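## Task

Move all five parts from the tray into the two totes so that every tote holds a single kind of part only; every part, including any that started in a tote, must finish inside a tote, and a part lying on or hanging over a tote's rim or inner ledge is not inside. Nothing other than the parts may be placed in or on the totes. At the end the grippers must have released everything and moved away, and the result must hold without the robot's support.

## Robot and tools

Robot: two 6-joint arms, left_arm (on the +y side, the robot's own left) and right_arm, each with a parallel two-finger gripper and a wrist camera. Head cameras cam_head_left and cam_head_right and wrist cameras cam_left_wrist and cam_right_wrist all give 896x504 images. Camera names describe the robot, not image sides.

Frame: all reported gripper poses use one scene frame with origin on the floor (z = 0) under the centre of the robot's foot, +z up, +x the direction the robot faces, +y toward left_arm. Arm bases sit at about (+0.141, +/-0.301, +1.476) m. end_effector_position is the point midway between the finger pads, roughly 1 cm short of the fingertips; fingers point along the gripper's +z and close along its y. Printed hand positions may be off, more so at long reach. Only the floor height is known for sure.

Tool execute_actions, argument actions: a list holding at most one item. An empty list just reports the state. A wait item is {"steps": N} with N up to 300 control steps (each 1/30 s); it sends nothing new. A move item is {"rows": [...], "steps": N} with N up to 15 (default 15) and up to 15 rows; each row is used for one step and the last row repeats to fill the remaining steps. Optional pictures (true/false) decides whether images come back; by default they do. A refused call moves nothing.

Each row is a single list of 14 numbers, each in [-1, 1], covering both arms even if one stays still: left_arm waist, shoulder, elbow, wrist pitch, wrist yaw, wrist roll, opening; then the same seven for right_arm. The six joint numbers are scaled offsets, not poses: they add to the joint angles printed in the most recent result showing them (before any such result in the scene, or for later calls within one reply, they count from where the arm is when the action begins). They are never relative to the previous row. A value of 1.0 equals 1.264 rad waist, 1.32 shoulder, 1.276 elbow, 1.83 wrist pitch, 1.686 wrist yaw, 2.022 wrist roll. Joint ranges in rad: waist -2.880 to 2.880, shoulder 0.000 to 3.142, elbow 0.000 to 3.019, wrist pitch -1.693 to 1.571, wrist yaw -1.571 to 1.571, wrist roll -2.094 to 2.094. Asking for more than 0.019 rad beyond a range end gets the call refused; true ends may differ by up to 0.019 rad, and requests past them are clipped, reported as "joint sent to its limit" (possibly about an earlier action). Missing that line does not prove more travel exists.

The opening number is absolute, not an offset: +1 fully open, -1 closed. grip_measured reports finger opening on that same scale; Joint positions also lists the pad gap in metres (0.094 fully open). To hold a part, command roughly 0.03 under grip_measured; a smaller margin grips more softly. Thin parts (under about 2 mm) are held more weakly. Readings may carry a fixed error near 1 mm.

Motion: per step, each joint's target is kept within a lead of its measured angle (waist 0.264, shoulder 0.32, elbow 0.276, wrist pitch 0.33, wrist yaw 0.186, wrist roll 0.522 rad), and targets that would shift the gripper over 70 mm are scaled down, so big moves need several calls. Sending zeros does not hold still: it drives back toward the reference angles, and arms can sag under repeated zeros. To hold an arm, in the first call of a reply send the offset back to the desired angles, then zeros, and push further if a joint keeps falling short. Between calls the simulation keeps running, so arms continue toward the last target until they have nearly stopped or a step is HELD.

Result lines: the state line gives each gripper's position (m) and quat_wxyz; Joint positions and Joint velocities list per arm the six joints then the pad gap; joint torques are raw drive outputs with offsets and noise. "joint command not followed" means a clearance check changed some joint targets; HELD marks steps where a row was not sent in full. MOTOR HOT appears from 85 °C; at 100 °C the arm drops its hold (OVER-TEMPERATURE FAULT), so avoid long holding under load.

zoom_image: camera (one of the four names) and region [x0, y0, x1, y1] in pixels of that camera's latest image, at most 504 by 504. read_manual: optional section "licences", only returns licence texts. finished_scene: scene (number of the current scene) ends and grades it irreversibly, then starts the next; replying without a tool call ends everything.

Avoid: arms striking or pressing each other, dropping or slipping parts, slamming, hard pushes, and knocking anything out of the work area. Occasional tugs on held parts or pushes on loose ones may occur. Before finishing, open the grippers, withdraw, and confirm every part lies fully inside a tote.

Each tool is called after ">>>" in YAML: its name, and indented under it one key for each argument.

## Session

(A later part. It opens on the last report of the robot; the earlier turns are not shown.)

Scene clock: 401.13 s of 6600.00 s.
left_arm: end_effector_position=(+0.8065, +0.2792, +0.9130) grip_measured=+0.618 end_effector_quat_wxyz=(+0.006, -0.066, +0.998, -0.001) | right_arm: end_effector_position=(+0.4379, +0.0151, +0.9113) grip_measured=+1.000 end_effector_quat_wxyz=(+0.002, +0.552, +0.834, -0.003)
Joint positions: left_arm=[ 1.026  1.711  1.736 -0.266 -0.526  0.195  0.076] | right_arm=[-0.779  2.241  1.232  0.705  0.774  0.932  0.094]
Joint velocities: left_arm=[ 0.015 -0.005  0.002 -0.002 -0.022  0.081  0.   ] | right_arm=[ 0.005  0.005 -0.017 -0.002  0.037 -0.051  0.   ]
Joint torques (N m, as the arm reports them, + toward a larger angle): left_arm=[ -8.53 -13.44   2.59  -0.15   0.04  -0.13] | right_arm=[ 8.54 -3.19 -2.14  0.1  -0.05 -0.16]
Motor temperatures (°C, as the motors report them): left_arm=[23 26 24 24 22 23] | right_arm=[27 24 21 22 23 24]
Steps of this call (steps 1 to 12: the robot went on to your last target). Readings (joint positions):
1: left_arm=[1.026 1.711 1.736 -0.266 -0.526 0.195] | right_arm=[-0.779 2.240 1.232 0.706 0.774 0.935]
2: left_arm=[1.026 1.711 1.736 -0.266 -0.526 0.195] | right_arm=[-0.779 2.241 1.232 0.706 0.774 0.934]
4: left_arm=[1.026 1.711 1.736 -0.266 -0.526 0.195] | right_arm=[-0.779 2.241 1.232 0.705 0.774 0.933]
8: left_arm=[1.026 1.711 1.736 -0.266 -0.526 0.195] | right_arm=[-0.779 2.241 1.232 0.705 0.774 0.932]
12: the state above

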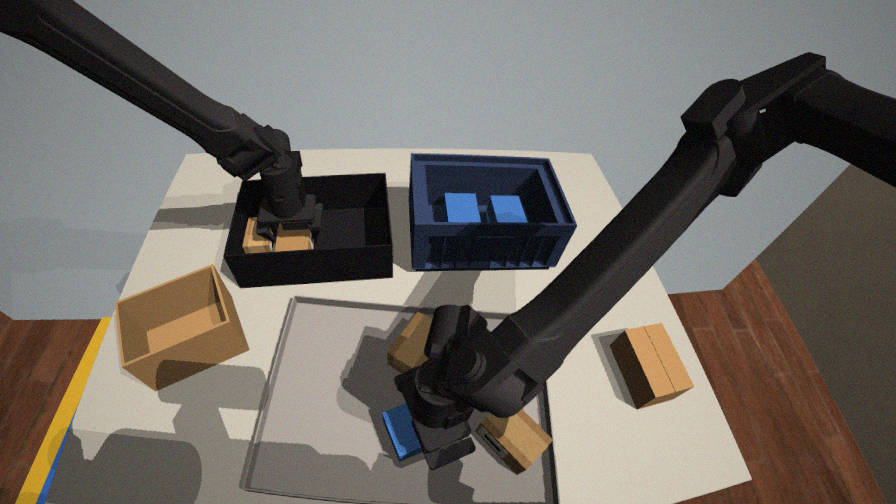

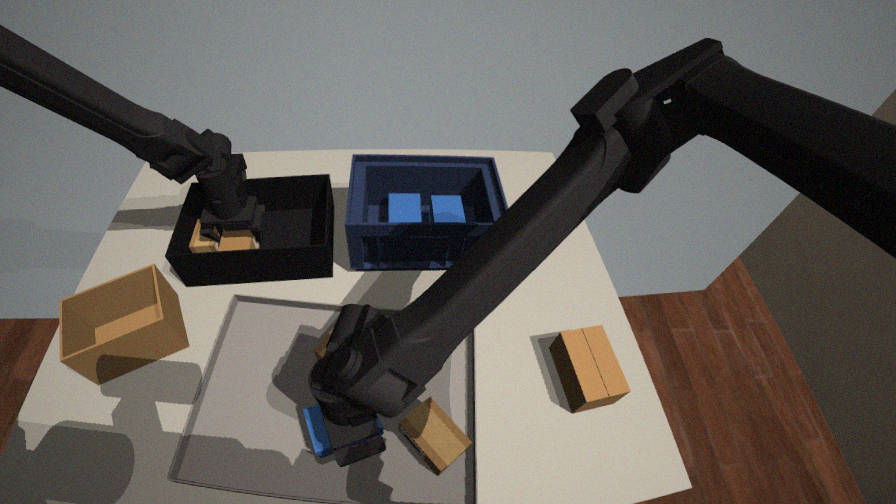

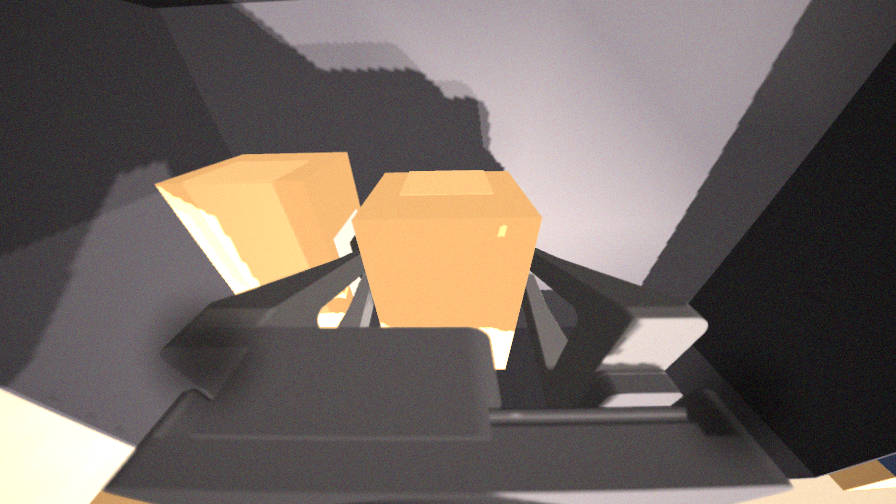

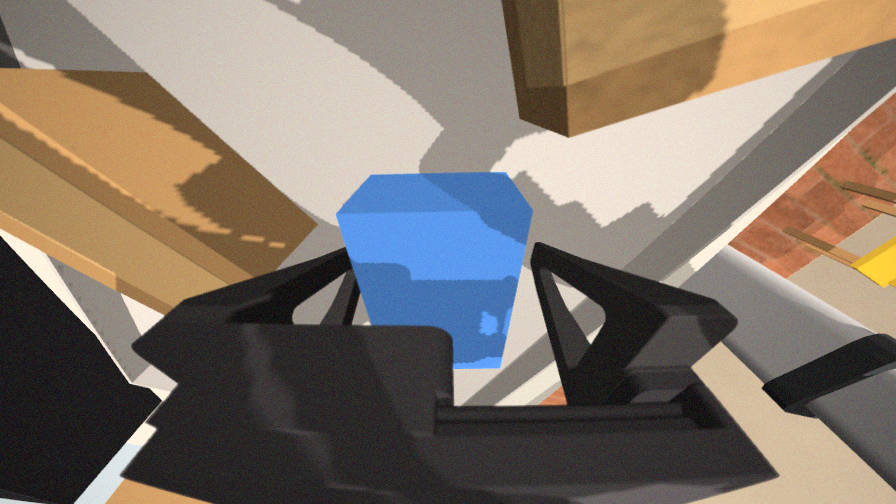

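>>> execute_actions:
  actions:
    - {"rows":[[-0.012,-0.006,-0.005,-0.001,-0.002,0,0.68,0,0,0,0,0,0,0.85],[-0.017,-0.012,-0.01,-0.002,-0.004,0,0.7,0,0,0,0,0,0,0.75],[-0.02,-0.018,-0.016,-0.002,-0.006,0,0.7,0,0,0,0,0,0,0.65],[-0.023,-0.024,-0.022,-0.003,-0.008,0,0.7,0,0,0,0,0,0,0.58],[-0.026,-0.03,-0.027,-0.004,-0.01,0,0.7,0,0,0,0,0,0,0.52],[-0.029,-0.036,-0.033,-0.005,-0.012,0,0.7,0,0,0,0,0,0,0.47],[-0.032,-0.042,-0.038,-0.005,-0.014,0,0.7,0,0,0,0,0,0,0.43],[-0.035,-0.048,-0.044,-0.006,-0.016,0,0.7,0,0,0,0,0,0,0.4],[-0.038,-0.054,-0.05,-0.007,-0.018,0,0.7,0,0,0,0,0,0,0.38],[-0.041,-0.06,-0.055,-0.008,-0.02,0,0.7,0,0,0,0,0,0,0.37],[-0.044,-0.066,-0.061,-0.008,-0.022,0,0.7,0,0,0,0,0,0,0.36],[-0.047,-0.072,-0.066,-0.009,-0.024,0,0.7,0,0,0,0,0,0,0.36],[-0.05,-0.078,-0.072,-0.01,-0.026,0,0.7,0,0,0,0,0,0,0.36],[-0.053,-0.085,-0.077,-0.01,-0.028,0,0.7,0,0,0,0,0,0,0.36]],"steps":15}
  pictures: false

>>> execute_actions:
  actions:
    - {"steps":10}
  pictures: true

Scene clock: 411.87 s of 6600.00 s.
left_arm: end_effector_position=(+0.7978, +0.2721, +0.9460) grip_measured=+0.698 end_effector_quat_wxyz=(-0.001, -0.057, +0.998, +0.001) | right_arm: end_effector_position=(+0.4379, +0.0151, +0.9113) grip_measured=+0.465 end_effector_quat_wxyz=(+0.002, +0.552, +0.834, -0.003)
Joint positions: left_arm=[ 0.988  1.64   1.645 -0.268 -0.569  0.195  0.08 ] | right_arm=[-0.779  2.241  1.232  0.705  0.774  0.931  0.069]
Joint velocities: left_arm=[-0.161 -0.259 -0.134 -0.017 -0.037 -0.037  0.   ] | right_arm=[-0.005 -0.005 -0.012  0.012 -0.066  0.095 -0.   ]
Joint torques (N m, as the arm reports them, + toward a larger angle): left_arm=[-10.34 -14.73   2.5   -0.76  -0.07  -0.13] | right_arm=[ 9.79 -3.99 -2.72  0.45  0.16 -0.06]
Motor temperatures (°C, as the motors report them): left_arm=[23 26 24 24 22 23] | right_arm=[27 24 21 22 23 24]
Steps of this call (steps 1 to 15: the robot went on to your last target; steps 16 to 90: nothing new was sent; then 7.23 s passed at rest; steps 91 to 105: all 15 steps of this action). Readings (joint positions):
91: left_arm=[1.026 1.711 1.736 -0.266 -0.526 0.195] | right_arm=[-0.779 2.241 1.232 0.705 0.774 0.931]
92: left_arm=[1.026 1.711 1.735 -0.266 -0.528 0.195] | right_arm=[-0.779 2.241 1.232 0.705 0.774 0.931]
94: left_arm=[1.025 1.708 1.728 -0.266 -0.533 0.195] | right_arm=[-0.779 2.241 1.232 0.705 0.774 0.931]
98: left_arm=[1.020 1.692 1.695 -0.266 -0.547 0.195] | right_arm=[-0.779 2.241 1.232 0.705 0.774 0.931]
105: the state above

Scene clock: 412.20 s of 6600.00 s.
left_arm: end_effector_position=(+0.8147, +0.2779, +0.9641) grip_measured=+0.698 end_effector_quat_wxyz=(+0.014, -0.064, +0.998, -0.001) | right_arm: end_effector_position=(+0.4379, +0.0151, +0.9113) grip_measured=+0.465 end_effector_quat_wxyz=(+0.002, +0.552, +0.834, -0.003)
Joint positions: left_arm=[ 0.974  1.605  1.641 -0.268 -0.571  0.195  0.08 ] | right_arm=[-0.779  2.241  1.232  0.705  0.774  0.931  0.069]
Joint velocities: left_arm=[-0.015 -0.005 -0.007  0.002  0.037 -0.081 -0.   ] | right_arm=[-0.005  0.005 -0.007 -0.002 -0.007 -0.051  0.001]
Joint torques (N m, as the arm reports them, + toward a larger angle): left_arm=[ -9.73 -13.57   2.42  -0.8   -0.04  -0.13] | right_arm=[ 9.57 -4.57 -2.63  0.41  0.18 -0.07]
Motor temperatures (°C, as the motors report them): left_arm=[23 26 24 24 22 23] | right_arm=[27 24 21 22 23 24]
Steps of this call (steps 1 to 10: the robot went on to your last target). Readings (joint positions):
1: left_arm=[0.984 1.632 1.642 -0.268 -0.569 0.195] | right_arm=[-0.779 2.241 1.232 0.705 0.774 0.931]
2: left_arm=[0.980 1.625 1.641 -0.268 -0.569 0.195] | right_arm=[-0.779 2.241 1.232 0.705 0.774 0.931]
4: left_arm=[0.975 1.615 1.641 -0.268 -0.570 0.195] | right_arm=[-0.779 2.241 1.232 0.705 0.774 0.931]
8: left_arm=[0.974 1.605 1.641 -0.268 -0.571 0.195] | right_arm=[-0.779 2.241 1.232 0.705 0.774 0.931]
10: the state above

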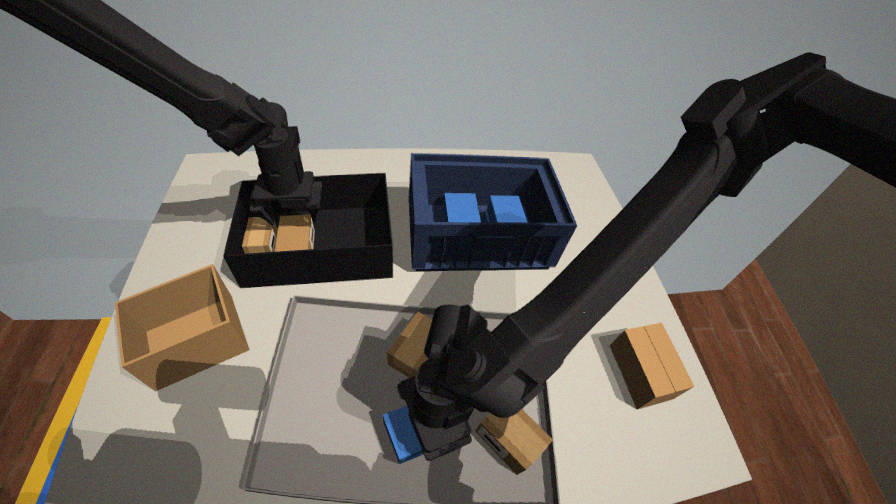

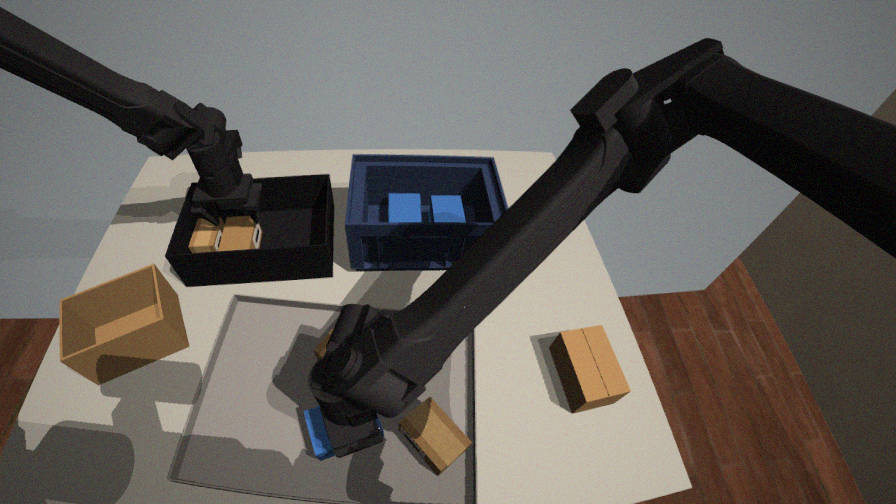

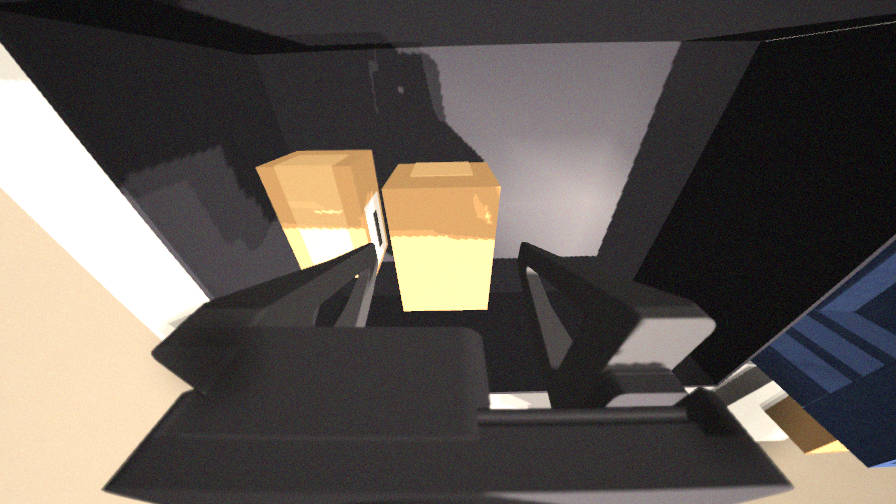

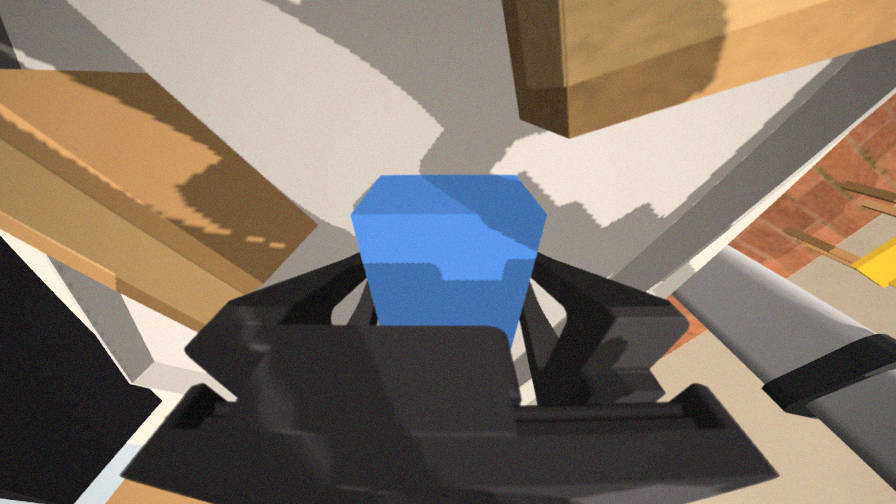

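>>> execute_actions:
  actions:
    - {"rows":[[-0.012,-0.012,-0.011,-0.003,-0.005,0,0.7,0.012,-0.006,-0.01,0.001,0.004,0,0.43],[-0.022,-0.024,-0.022,-0.006,-0.01,0,0.7,0.02,-0.013,-0.02,0.002,0.008,0,0.43],[-0.03,-0.036,-0.033,-0.009,-0.016,0,0.7,0.027,-0.02,-0.031,0.003,0.012,0,0.43],[-0.037,-0.048,-0.044,-0.013,-0.021,0,0.75,0.034,-0.027,-0.042,0.003,0.017,0,0.43],[-0.044,-0.06,-0.055,-0.016,-0.026,0,0.8,0.04,-0.035,-0.053,0.004,0.021,0,0.43],[-0.05,-0.072,-0.066,-0.019,-0.031,0,0.85,0.046,-0.042,-0.064,0.005,0.025,0,0.43],[-0.056,-0.084,-0.077,-0.022,-0.037,0,0.9,0.052,-0.05,-0.076,0.006,0.03,0,0.43],[-0.062,-0.096,-0.088,-0.025,-0.042,0,0.95,0.058,-0.057,-0.087,0.007,0.034,0,0.43],[-0.068,-0.108,-0.099,-0.028,-0.047,0,1.0,0.064,-0.064,-0.098,0.008,0.038,0,0.43],[-0.074,-0.12,-0.11,-0.031,-0.052,0,1.0,0.07,-0.071,-0.11,0.008,0.043,0,0.43],[-0.08,-0.13,-0.12,-0.034,-0.057,0,1.0,0.077,-0.078,-0.121,0.009,0.047,0,0.43],[-0.086,-0.14,-0.13,-0.037,-0.062,0,1.0,0.084,-0.085,-0.132,0.01,0.051,0,0.43],[-0.092,-0.15,-0.138,-0.04,-0.066,0,1.0,0.09,-0.09,-0.14,0.011,0.055,0,0.43],[-0.098,-0.16,-0.146,-0.042,-0.07,0,1.0,0.096,-0.095,-0.148,0.012,0.058,0,0.43],[-0.104,-0.168,-0.154,-0.044,-0.0735,0,1.0,0.102,-0.1,-0.155,0.012,0.06,0,0.43]],"steps":15}
  pictures: false

>>> execute_actions:
  actions:
    - {"steps":10}
  pictures: true

Scene clock: 427.97 s of 6600.00 s.
left_arm: end_effector_position=(+0.7955, +0.2719, +1.0484) grip_measured=+1.000 end_effector_quat_wxyz=(-0.004, -0.036, +0.999, +0.004) | right_arm: end_effector_position=(+0.4359, +0.0034, +0.9714) grip_measured=+0.465 end_effector_quat_wxyz=(+0.002, +0.534, +0.846, -0.018)
Joint positions: left_arm=[ 0.874  1.431  1.465 -0.324 -0.686  0.195  0.094] | right_arm=[-0.712  2.137  1.082  0.712  0.867  0.931  0.069]
Joint velocities: left_arm=[-0.269 -0.523 -0.271 -0.105 -0.139  0.081  0.   ] | right_arm=[ 0.337 -0.23  -0.325  0.037  0.051 -0.007 -0.   ]
Joint torques (N m, as the arm reports them, + toward a larger angle): left_arm=[ -9.21 -13.32   2.17  -0.93  -0.07  -0.12] | right_arm=[13.1  -5.57 -4.92  1.13  0.35 -0.07]
Motor temperatures (°C, as the motors report them): left_arm=[24 27 24 24 22 23] | right_arm=[27 24 22 22 23 24]
Steps of this call (steps 1 to 30: the robot went on to your last target; steps 31 to 90: nothing new was sent; then 12.27 s passed at rest; steps 91 to 105: all 15 steps of this action). Readings (joint positions):
91: left_arm=[0.974 1.605 1.640 -0.268 -0.573 0.195] | right_arm=[-0.779 2.241 1.232 0.705 0.775 0.931]
92: left_arm=[0.974 1.604 1.637 -0.268 -0.579 0.195] | right_arm=[-0.779 2.241 1.232 0.705 0.777 0.931]
94: left_arm=[0.971 1.594 1.616 -0.269 -0.597 0.195] | right_arm=[-0.779 2.239 1.228 0.705 0.788 0.931]
98: left_arm=[0.948 1.548 1.552 -0.288 -0.632 0.195] | right_arm=[-0.771 2.209 1.183 0.705 0.820 0.931]
105: the state above

Scene clock: 428.30 s of 6600.00 s.
left_arm: end_effector_position=(+0.8090, +0.2818, +1.0740) grip_measured=+1.000 end_effector_quat_wxyz=(+0.012, -0.044, +0.999, +0.001) | right_arm: end_effector_position=(+0.4423, +0.0181, +0.9919) grip_measured=+0.465 end_effector_quat_wxyz=(+0.000, +0.530, +0.848, +0.000)
Joint positions: left_arm=[ 0.853  1.377  1.449 -0.33  -0.693  0.195  0.094] | right_arm=[-0.671  2.121  1.064  0.715  0.871  0.931  0.069]
Joint velocities: left_arm=[-0.015 -0.005 -0.046 -0.002  0.051 -0.022  0.   ] | right_arm=[-0.015 -0.015  0.007 -0.022 -0.037 -0.037  0.   ]
Joint torques (N m, as the arm reports them, + toward a larger angle): left_arm=[ -8.65 -11.53   2.65  -0.88  -0.02  -0.13] | right_arm=[11.3  -5.45 -4.47  0.84  0.34 -0.09]
Motor temperatures (°C, as the motors report them): left_arm=[24 27 24 24 22 23] | right_arm=[27 24 22 22 23 24]
Steps of this call (steps 1 to 10: the robot went on to your last target). Readings (joint positions):
1: left_arm=[0.866 1.415 1.457 -0.327 -0.690 0.195] | right_arm=[-0.701 2.130 1.073 0.713 0.869 0.931]
2: left_arm=[0.860 1.401 1.453 -0.329 -0.691 0.195] | right_arm=[-0.691 2.126 1.067 0.714 0.870 0.931]
4: left_arm=[0.854 1.385 1.452 -0.330 -0.692 0.195] | right_arm=[-0.676 2.121 1.064 0.714 0.870 0.931]
8: left_arm=[0.853 1.376 1.452 -0.330 -0.693 0.195] | right_arm=[-0.671 2.121 1.064 0.715 0.870 0.931]
10: the state above

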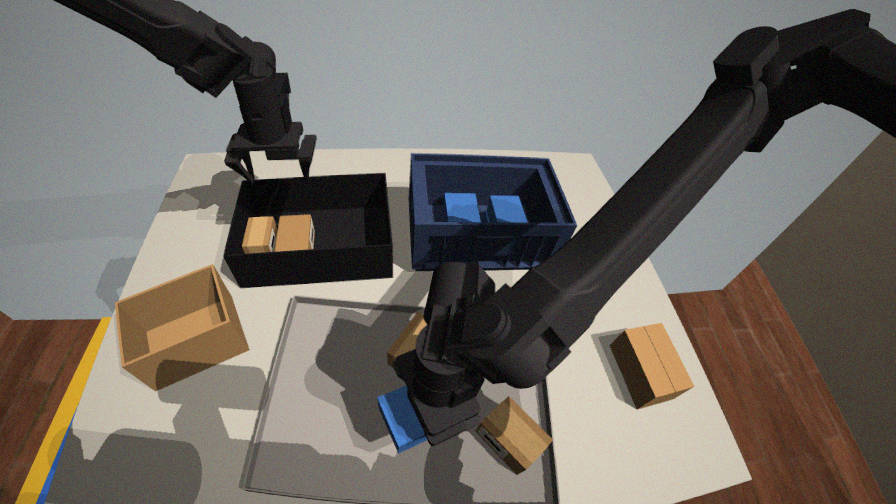

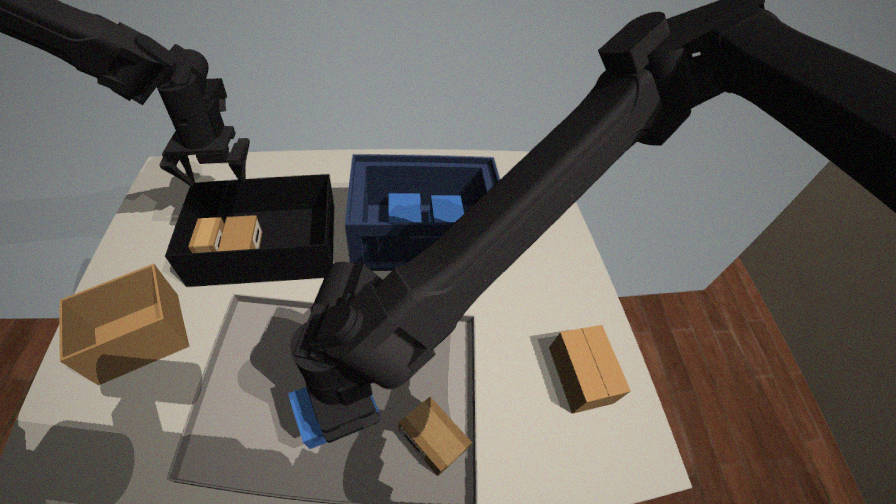

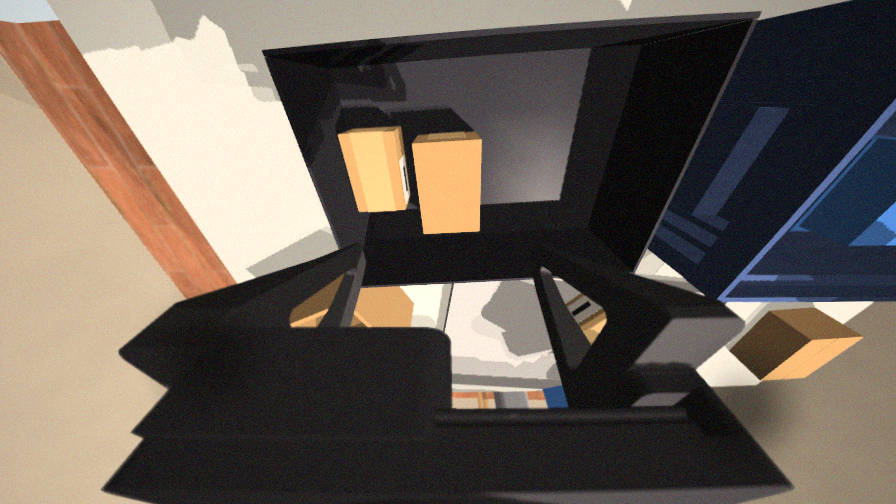

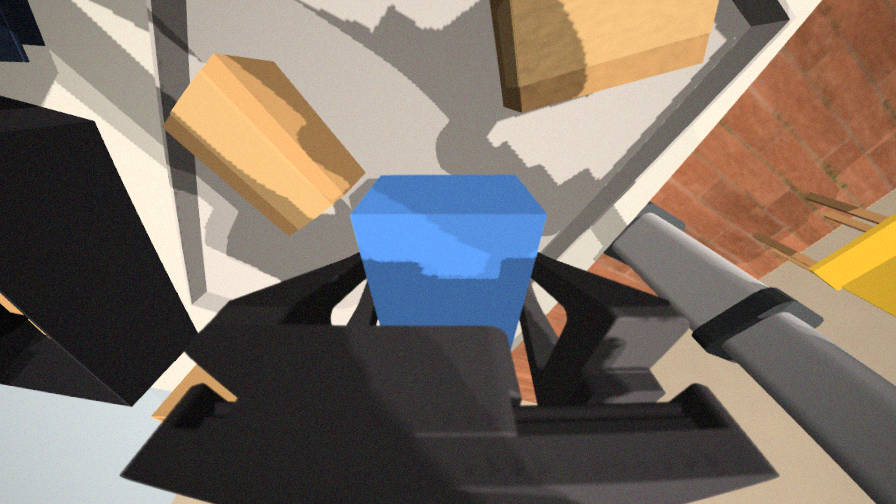

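>>> zoom_image:
  camera: "cam_right_wrist"
  region: [130, 20, 410, 270]

>>> zoom_image:
  camera: "cam_right_wrist"
  region: [460, 0, 760, 140]

Region (130, 20, 410, 270) of cam_right_wrist's 896x504 image, scaled by 1.800, with more detail than that image has; it fills the top 450 rows of this view, and the rest is white.

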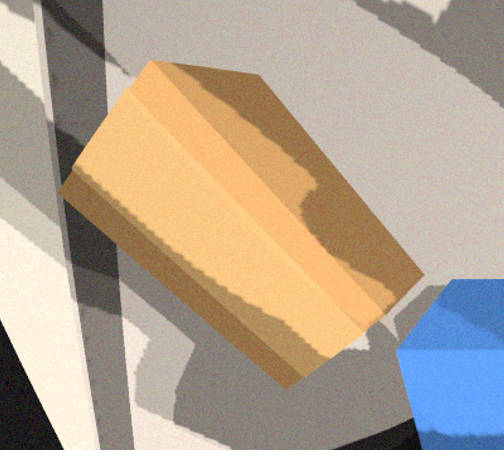

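Region (460, 0, 760, 140) of cam_right_wrist's 896x504 image, scaled by 1.680, with more detail than that image has; it fills the top 235 rows of this view, and the rest is white.

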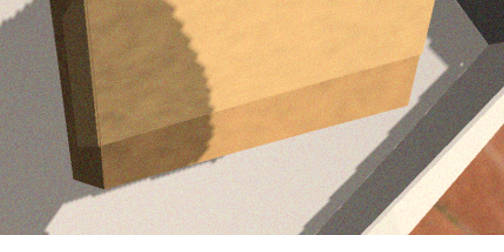

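>>> execute_actions:
  actions:
    - {"rows":[[-0.008,-0.003,-0.04,0.025,-0.005,-0.005,1.0,0.01,-0.04,0.007,-0.036,0.005,-0.03,0.43],[-0.015,-0.005,-0.085,0.05,-0.009,-0.009,1.0,0.018,-0.08,0.015,-0.072,0.01,-0.062,0.43],[-0.023,-0.008,-0.128,0.075,-0.014,-0.014,1.0,0.026,-0.12,0.022,-0.108,0.015,-0.094,0.43],[-0.03,-0.01,-0.17,0.1,-0.019,-0.019,1.0,0.034,-0.162,0.03,-0.144,0.02,-0.125,0.43],[-0.038,-0.013,-0.213,0.125,-0.024,-0.024,1.0,0.042,-0.203,0.037,-0.18,0.025,-0.156,0.43],[-0.045,-0.016,-0.255,0.15,-0.028,-0.028,1.0,0.05,-0.244,0.044,-0.216,0.03,-0.187,0.43],[-0.053,-0.018,-0.298,0.175,-0.033,-0.033,1.0,0.058,-0.284,0.051,-0.252,0.034,-0.218,0.43],[-0.06,-0.021,-0.34,0.2,-0.038,-0.038,1.0,0.066,-0.325,0.058,-0.288,0.039,-0.25,0.43],[-0.068,-0.023,-0.383,0.225,-0.042,-0.042,1.0,0.075,-0.365,0.066,-0.324,0.044,-0.281,0.43],[-0.075,-0.026,-0.4255,0.25,-0.047,-0.047,1.0,0.083,-0.406,0.073,-0.36,0.049,-0.312,0.43]],"steps":15}
  pictures: false

>>> execute_actions:
  actions:
    - {"steps":30}
  pictures: false

Scene clock: 451.97 s of 6600.00 s.
left_arm: end_effector_position=(+0.5886, +0.1889, +1.0884) grip_measured=+1.000 end_effector_quat_wxyz=(-0.033, -0.018, +0.999, -0.009) | right_arm: end_effector_position=(+0.5986, -0.0718, +1.0375) grip_measured=+0.465 end_effector_quat_wxyz=(-0.013, +0.336, +0.941, -0.033)
Joint positions: left_arm=[ 0.772  1.362  0.88   0.078 -0.769  0.13   0.094] | right_arm=[-0.665  1.73   1.129  0.194  0.937  0.551  0.069]
Joint velocities: left_arm=[-0.112  0.132 -0.076  0.09  -0.007 -0.081  0.   ] | right_arm=[ 0.093 -1.011  0.208 -0.911  0.051 -0.916  0.   ]
Joint torques (N m, as the arm reports them, + toward a larger angle): left_arm=[-7.91 -9.28  1.99  1.35 -0.1  -0.33] | right_arm=[12.62 -9.23 -0.57  0.04  0.3  -0.12]
Motor temperatures (°C, as the motors report them): left_arm=[24 26 24 24 22 23] | right_arm=[28 24 22 22 23 24]
Steps of this call (steps 1 to 30: the robot went on to your last target; steps 31 to 90: nothing new was sent; then 20.17 s passed at rest; steps 91 to 105: all 15 steps of this action). Readings (joint positions):
91: left_arm=[0.853 1.376 1.443 -0.324 -0.696 0.195] | right_arm=[-0.671 2.119 1.064 0.706 0.871 0.924]
92: left_arm=[0.853 1.373 1.426 -0.302 -0.701 0.195] | right_arm=[-0.671 2.111 1.064 0.675 0.876 0.906]
94: left_arm=[0.852 1.359 1.355 -0.231 -0.716 0.189] | right_arm=[-0.671 2.076 1.064 0.586 0.887 0.856]
98: left_arm=[0.834 1.344 1.152 -0.084 -0.745 0.169] | right_arm=[-0.671 1.967 1.079 0.441 0.904 0.757]
105: the state above

Scene clock: 452.97 s of 6600.00 s.
left_arm: end_effector_position=(+0.6130, +0.1943, +1.0893) grip_measured=+1.000 end_effector_quat_wxyz=(-0.009, -0.048, +0.999, -0.005) | right_arm: end_effector_position=(+0.6729, -0.0837, +1.0990) grip_measured=+0.465 end_effector_quat_wxyz=(+0.008, +0.232, +0.973, +0.001)
Joint positions: left_arm=[ 0.77   1.352  0.905  0.111 -0.77   0.116  0.094] | right_arm=[-0.584  1.582  1.161  0.066  0.95   0.309  0.069]
Joint velocities: left_arm=[ 0.005 -0.005  0.012 -0.002 -0.007 -0.081  0.   ] | right_arm=[-0.024 -0.015 -0.002 -0.002  0.037 -0.022 -0.001]
Joint torques (N m, as the arm reports them, + toward a larger angle): left_arm=[-8.36 -8.09 -0.2   0.46 -0.05 -0.31] | right_arm=[ 8.61 -7.09 -0.05 -0.01  0.24 -0.16]
Motor temperatures (°C, as the motors report them): left_arm=[24 26 24 24 22 23] | right_arm=[28 24 22 22 23 24]
Steps of this call (steps 1 to 30: the robot went on to your last target). Readings (joint positions):
1: left_arm=[0.770 1.365 0.879 0.082 -0.769 0.127] | right_arm=[-0.661 1.696 1.136 0.164 0.941 0.518]
2: left_arm=[0.770 1.366 0.882 0.088 -0.769 0.125] | right_arm=[-0.654 1.664 1.143 0.137 0.945 0.483]
4: left_arm=[0.770 1.364 0.892 0.099 -0.770 0.122] | right_arm=[-0.633 1.607 1.155 0.096 0.949 0.421]
8: left_arm=[0.770 1.356 0.905 0.110 -0.770 0.118] | right_arm=[-0.592 1.555 1.169 0.082 0.950 0.355]
30: the state above
All arms were judged still, so your last target was given up. Only a new action makes them travel on or press farther. Fingers that are still opening or closing keep moving.

>>> execute_actions:
  actions:
    - {"rows":[[-0.01,0.03,0.02,0.016,-0.003,0.032,1.0,0.01,0.012,0.06,-0.032,0.003,-0.021,0.43],[-0.016,0.07,0.04,0.031,-0.007,0.064,1.0,0.016,0.025,0.12,-0.064,0.006,-0.042,0.43],[-0.021,0.11,0.058,0.047,-0.01,0.096,1.0,0.021,0.04,0.18,-0.096,0.009,-0.064,0.43],[-0.026,0.15,0.078,0.062,-0.014,0.128,1.0,0.026,0.058,0.24,-0.128,0.012,-0.085,0.43],[-0.031,0.19,0.097,0.078,-0.017,0.16,1.0,0.031,0.078,0.3,-0.16,0.015,-0.106,0.43],[-0.036,0.23,0.117,0.094,-0.02,0.193,1.0,0.035,0.098,0.365,-0.19,0.017,-0.127,0.43],[-0.041,0.27,0.136,0.109,-0.024,0.225,1.0,0.039,0.118,0.425,-0.223,0.02,-0.148,0.43],[-0.045,0.31,0.156,0.125,-0.027,0.257,1.0,0.043,0.138,0.487,-0.255,0.023,-0.17,0.43],[-0.049,0.35,0.175,0.14,-0.031,0.289,1.0,0.047,0.157,0.547,-0.287,0.026,-0.19,0.43],[-0.053,0.392,0.195,0.156,-0.034,0.321,1.0,0.051,0.176,0.608,-0.319,0.029,-0.212,0.43]],"steps":15}
  pictures: false

>>> execute_actions:
  actions:
    - {"steps":35}
  pictures: true

Scene clock: 456.47 s of 6600.00 s.
left_arm: end_effector_position=(+0.5536, +0.0456, +0.9799) grip_measured=+1.000 end_effector_quat_wxyz=(-0.017, +0.228, +0.974, -0.000) | right_arm: end_effector_position=(+0.8868, -0.0832, +1.0860) grip_measured=+0.465 end_effector_quat_wxyz=(+0.011, +0.055, +0.998, -0.015)
Joint positions: left_arm=[ 0.735  1.888  1.155  0.368 -0.823  0.643  0.094] | right_arm=[-0.569  1.805  1.939 -0.482  0.994 -0.05   0.069]
Joint velocities: left_arm=[-0.132  0.708 -0.11  -0.007 -0.007  0.711  0.   ] | right_arm=[ 0.103 -0.093  0.203 -0.173  0.095 -0.432  0.   ]
Joint torques (N m, as the arm reports them, + toward a larger angle): left_arm=[-13.67 -10.58  -1.4    0.91  -0.12  -0.01] | right_arm=[12.64 -9.86  1.46 -0.43  0.29 -0.18]
Motor temperatures (°C, as the motors report them): left_arm=[24 26 24 24 22 23] | right_arm=[28 24 22 22 23 24]
Steps of this call (steps 1 to 90: nothing new was sent; steps 91 to 105: all 15 steps of this action). Readings (joint positions):
91: left_arm=[0.770 1.354 0.907 0.112 -0.772 0.122] | right_arm=[-0.584 1.583 1.167 0.056 0.951 0.304]
92: left_arm=[0.770 1.362 0.914 0.118 -0.777 0.140] | right_arm=[-0.584 1.588 1.188 0.027 0.955 0.293]
94: left_arm=[0.770 1.411 0.953 0.157 -0.790 0.201] | right_arm=[-0.584 1.619 1.282 -0.063 0.963 0.254]
98: left_arm=[0.762 1.590 1.066 0.258 -0.806 0.360] | right_arm=[-0.584 1.710 1.565 -0.246 0.975 0.147]
105: the state above

Scene clock: 457.63 s of 6600.00 s.
left_arm: end_effector_position=(+0.5690, +0.0470, +0.9872) grip_measured=+1.000 end_effector_quat_wxyz=(-0.004, +0.268, +0.963, +0.002) | right_arm: end_effector_position=(+0.8843, -0.0767, +1.0909) grip_measured=+0.465 end_effector_quat_wxyz=(+0.006, +0.014, +1.000, -0.011)
Joint positions: left_arm=[ 0.725  1.868  1.155  0.381 -0.825  0.749  0.094] | right_arm=[-0.559  1.808  1.942 -0.506  0.995 -0.112  0.069]
Joint velocities: left_arm=[-0.005 -0.015  0.017 -0.012  0.022 -0.037  0.   ] | right_arm=[ 0.005 -0.005 -0.017  0.002  0.007 -0.051  0.   ]
Joint torques (N m, as the arm reports them, + toward a larger angle): left_arm=[-13.55  -6.23  -1.63   0.39  -0.01   0.04] | right_arm=[ 13.76 -10.82   2.24  -0.05   0.23  -0.16]
Motor temperatures (°C, as the motors report them): left_arm=[24 26 24 24 22 23] | right_arm=[28 24 22 22 23 24]
Steps of this call (steps 1 to 30: the robot went on to your last target; steps 31 to 35: nothing new was sent). Readings (joint positions):
1: left_arm=[0.731 1.908 1.151 0.368 -0.823 0.665] | right_arm=[-0.566 1.802 1.943 -0.487 0.995 -0.062]
2: left_arm=[0.728 1.921 1.146 0.368 -0.823 0.683] | right_arm=[-0.563 1.800 1.943 -0.491 0.995 -0.072]
4: left_arm=[0.725 1.927 1.139 0.368 -0.824 0.708] | right_arm=[-0.559 1.801 1.943 -0.499 0.995 -0.086]
8: left_arm=[0.725 1.905 1.143 0.372 -0.825 0.733] | right_arm=[-0.559 1.807 1.942 -0.505 0.995 -0.101]
35: the state above
All arms were judged still, so your last target was given up. Only a new action makes them travel on or press farther. Fingers that are still opening or closing keep moving.

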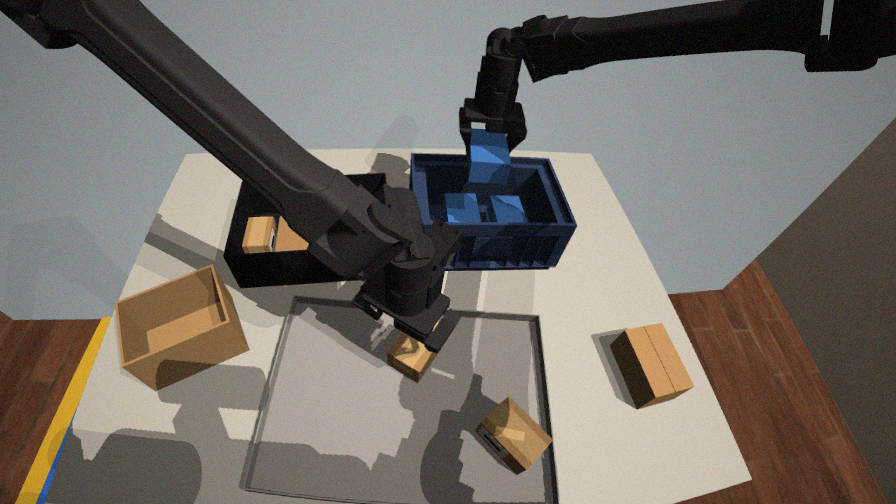

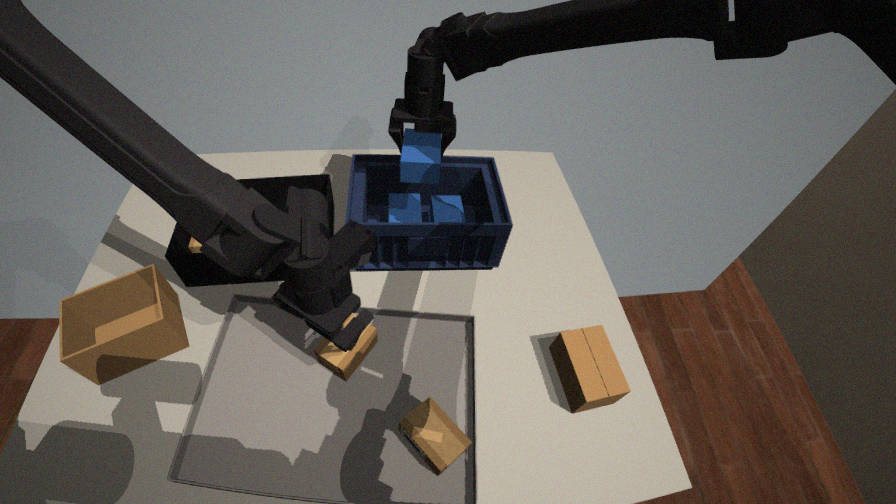

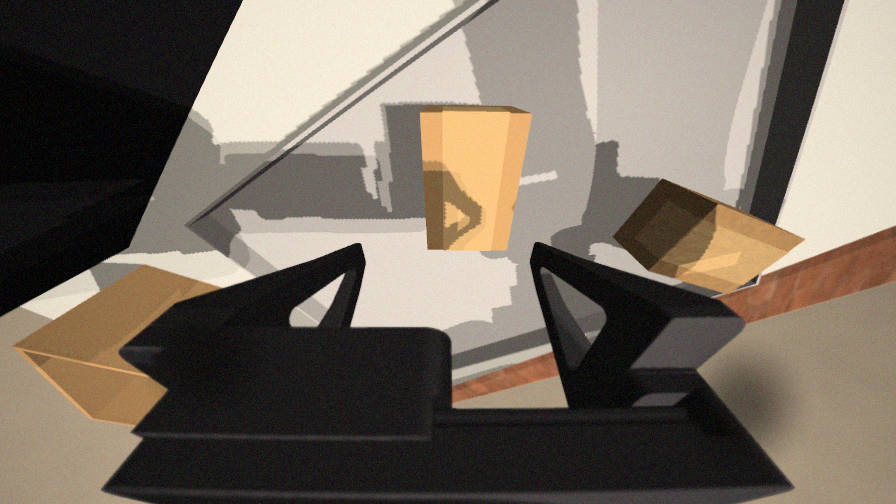

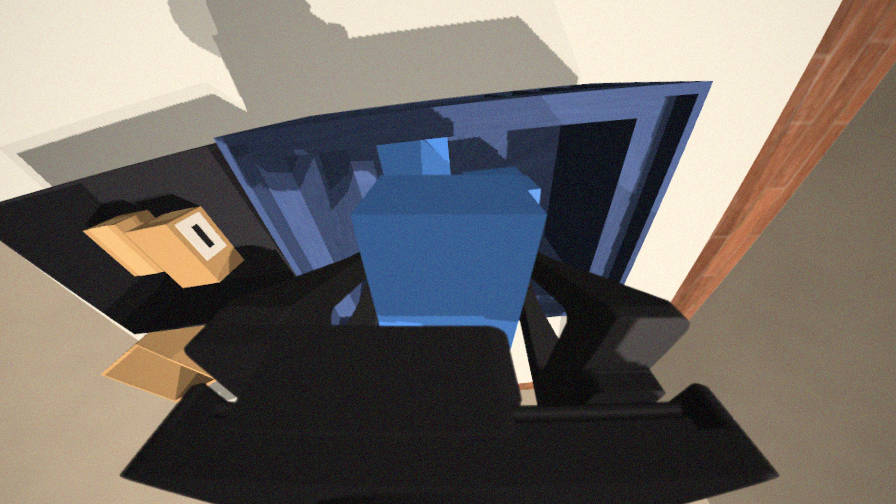

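>>> zoom_image:
  camera: "cam_right_wrist"
  region: [200, 60, 704, 340]

>>> zoom_image:
  camera: "cam_head_left"
  region: [390, 110, 600, 290]

Region (200, 60, 704, 340) of cam_right_wrist's 896x504 image, scaled by 1.000.

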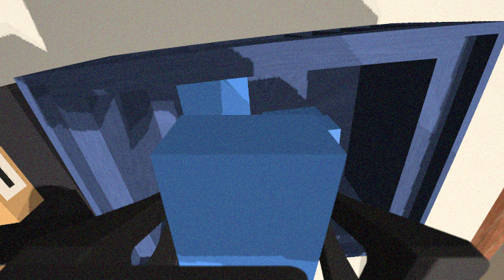

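Region (390, 110, 600, 290) of cam_head_left's 896x504 image, scaled by 2.400, with more detail than that image has; it fills the top 432 rows of this view, and the rest is white.

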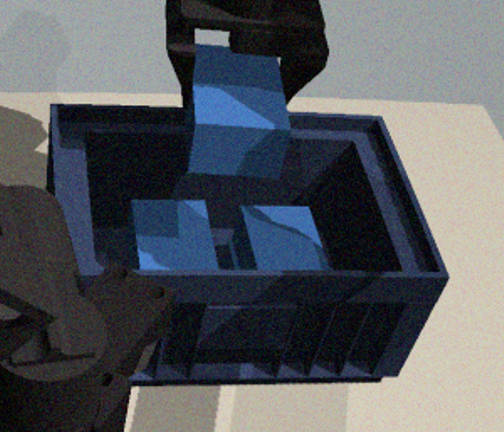

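>>> execute_actions:
  actions:
    - {"rows":[[0.006,0.006,0.008,0,0.001,0,1.0,-0.012,0.004,0.01,-0.001,-0.002,-0.007,0.43],[0.01,0.013,0.016,0,0.002,0.001,1.0,-0.017,0.008,0.016,-0.003,-0.004,-0.014,0.43],[0.013,0.019,0.025,0,0.002,0.001,1.0,-0.02,0.013,0.022,-0.004,-0.006,-0.02,0.43],[0.015,0.026,0.033,0,0.003,0.002,1.0,-0.022,0.017,0.027,-0.005,-0.008,-0.027,0.43],[0.017,0.032,0.042,0,0.004,0.002,1.0,-0.024,0.021,0.032,-0.007,-0.01,-0.034,0.43],[0.019,0.038,0.05,0,0.005,0.002,1.0,-0.025,0.025,0.037,-0.008,-0.013,-0.041,0.43],[0.021,0.045,0.058,0,0.006,0.003,1.0,-0.026,0.03,0.042,-0.009,-0.015,-0.048,0.43],[0.022,0.051,0.066,0,0.006,0.003,1.0,-0.027,0.034,0.047,-0.01,-0.017,-0.054,0.43],[0.023,0.058,0.075,0,0.007,0.004,1.0,-0.028,0.038,0.052,-0.012,-0.019,-0.061,0.43],[0.024,0.064,0.083,0,0.008,0.004,1.0,-0.028,0.042,0.057,-0.013,-0.021,-0.068,0.43]],"steps":15}
  pictures: false

>>> execute_actions:
  actions:
    - {"steps":15}
  pictures: true

Scene clock: 482.03 s of 6600.00 s.
left_arm: end_effector_position=(+0.5816, +0.0266, +0.9617) grip_measured=+1.000 end_effector_quat_wxyz=(+0.005, +0.259, +0.966, +0.003) | right_arm: end_effector_position=(+0.8821, -0.0688, +1.0687) grip_measured=+0.465 end_effector_quat_wxyz=(-0.000, -0.044, +0.999, -0.006)
Joint positions: left_arm=[ 0.731  1.946  1.259  0.381 -0.814  0.749  0.094] | right_arm=[-0.582  1.854  1.99  -0.518  0.965 -0.224  0.069]
Joint velocities: left_arm=[ 0.024  0.063 -0.007  0.002 -0.007  0.037  0.   ] | right_arm=[-0.005  0.063 -0.007 -0.007 -0.007 -0.198 -0.   ]
Joint torques (N m, as the arm reports them, + toward a larger angle): left_arm=[-11.11  -6.5   -1.35  -0.2    0.15  -0.04] | right_arm=[ 10.53 -10.53   4.2    0.17  -0.18  -0.17]
Motor temperatures (°C, as the motors report them): left_arm=[25 25 24 24 22 23] | right_arm=[28 25 21 22 23 24]
Steps of this call (steps 1 to 90: nothing new was sent; then 20.90 s passed at rest; steps 91 to 105: all 15 steps of this action). Readings (joint positions):
91: left_arm=[0.725 1.868 1.156 0.381 -0.825 0.749] | right_arm=[-0.559 1.808 1.942 -0.506 0.995 -0.112]
92: left_arm=[0.725 1.869 1.158 0.381 -0.825 0.749] | right_arm=[-0.559 1.808 1.942 -0.506 0.994 -0.115]
94: left_arm=[0.725 1.875 1.171 0.381 -0.825 0.749] | right_arm=[-0.560 1.809 1.943 -0.506 0.990 -0.127]
98: left_arm=[0.725 1.904 1.219 0.381 -0.818 0.749] | right_arm=[-0.570 1.825 1.967 -0.509 0.975 -0.166]
105: the state above

Scene clock: 482.53 s of 6600.00 s.
left_arm: end_effector_position=(+0.5796, +0.0263, +0.9607) grip_measured=+1.000 end_effector_quat_wxyz=(+0.003, +0.259, +0.966, +0.003) | right_arm: end_effector_position=(+0.8797, -0.0662, +1.0672) grip_measured=+0.465 end_effector_quat_wxyz=(-0.002, -0.055, +0.998, -0.005)
Joint positions: left_arm=[ 0.733  1.95   1.259  0.381 -0.814  0.749  0.094] | right_arm=[-0.582  1.859  1.99  -0.519  0.964 -0.24   0.069]
Joint velocities: left_arm=[ 0.015 -0.015  0.002 -0.002 -0.081 -0.007  0.   ] | right_arm=[-0.015  0.005 -0.002 -0.032 -0.007 -0.022  0.   ]
Joint torques (N m, as the arm reports them, + toward a larger angle): left_arm=[-11.02  -6.37  -1.29  -0.2    0.16  -0.04] | right_arm=[ 10.96 -10.66   4.24  -0.15  -0.12  -0.09]
Motor temperatures (°C, as the motors report them): left_arm=[25 25 24 24 22 23] | right_arm=[28 25 21 22 23 24]
Steps of this call (steps 1 to 15: the robot went on to your last target). Readings (joint positions):
1: left_arm=[0.732 1.949 1.259 0.381 -0.814 0.749] | right_arm=[-0.582 1.856 1.990 -0.518 0.965 -0.227]
2: left_arm=[0.733 1.950 1.259 0.381 -0.814 0.749] | right_arm=[-0.582 1.858 1.990 -0.518 0.965 -0.231]
4: left_arm=[0.733 1.950 1.259 0.381 -0.814 0.749] | right_arm=[-0.582 1.859 1.990 -0.519 0.964 -0.234]
8: left_arm=[0.733 1.950 1.259 0.381 -0.814 0.749] | right_arm=[-0.582 1.859 1.990 -0.519 0.964 -0.238]
15: the state above

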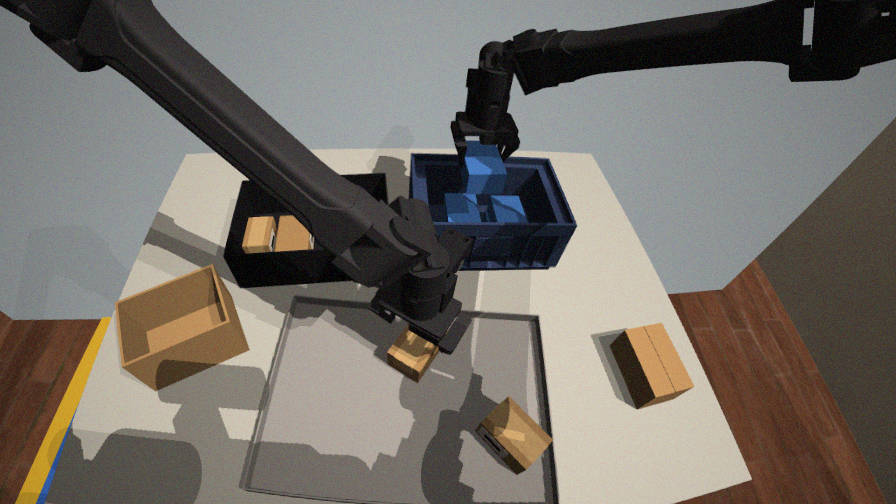

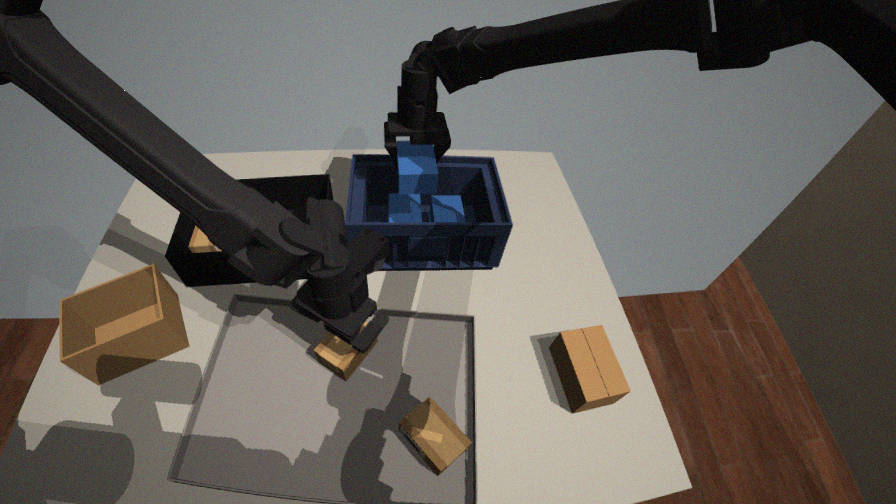

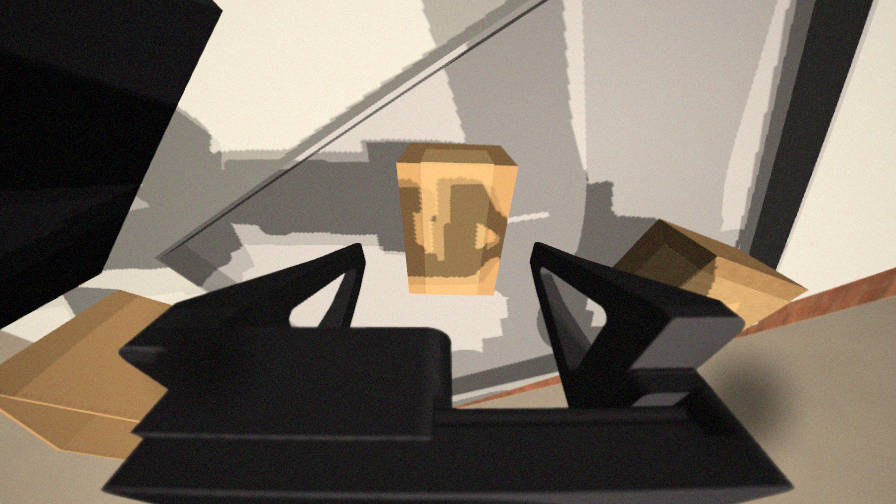

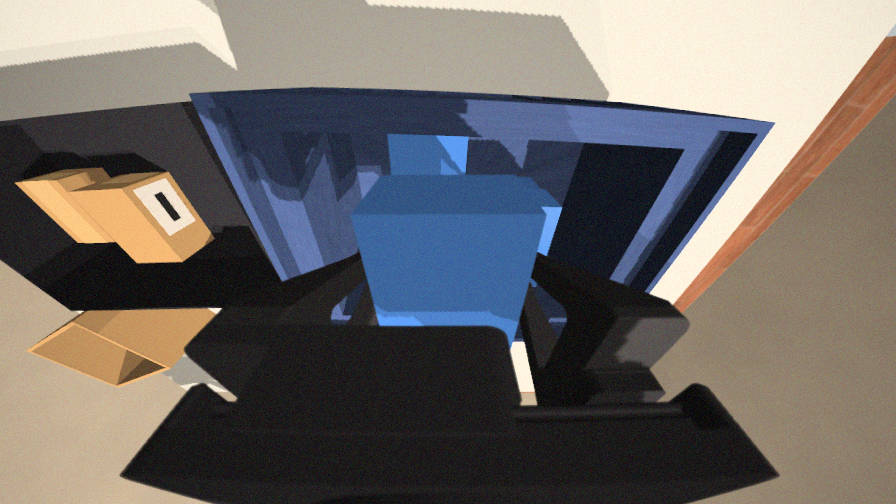

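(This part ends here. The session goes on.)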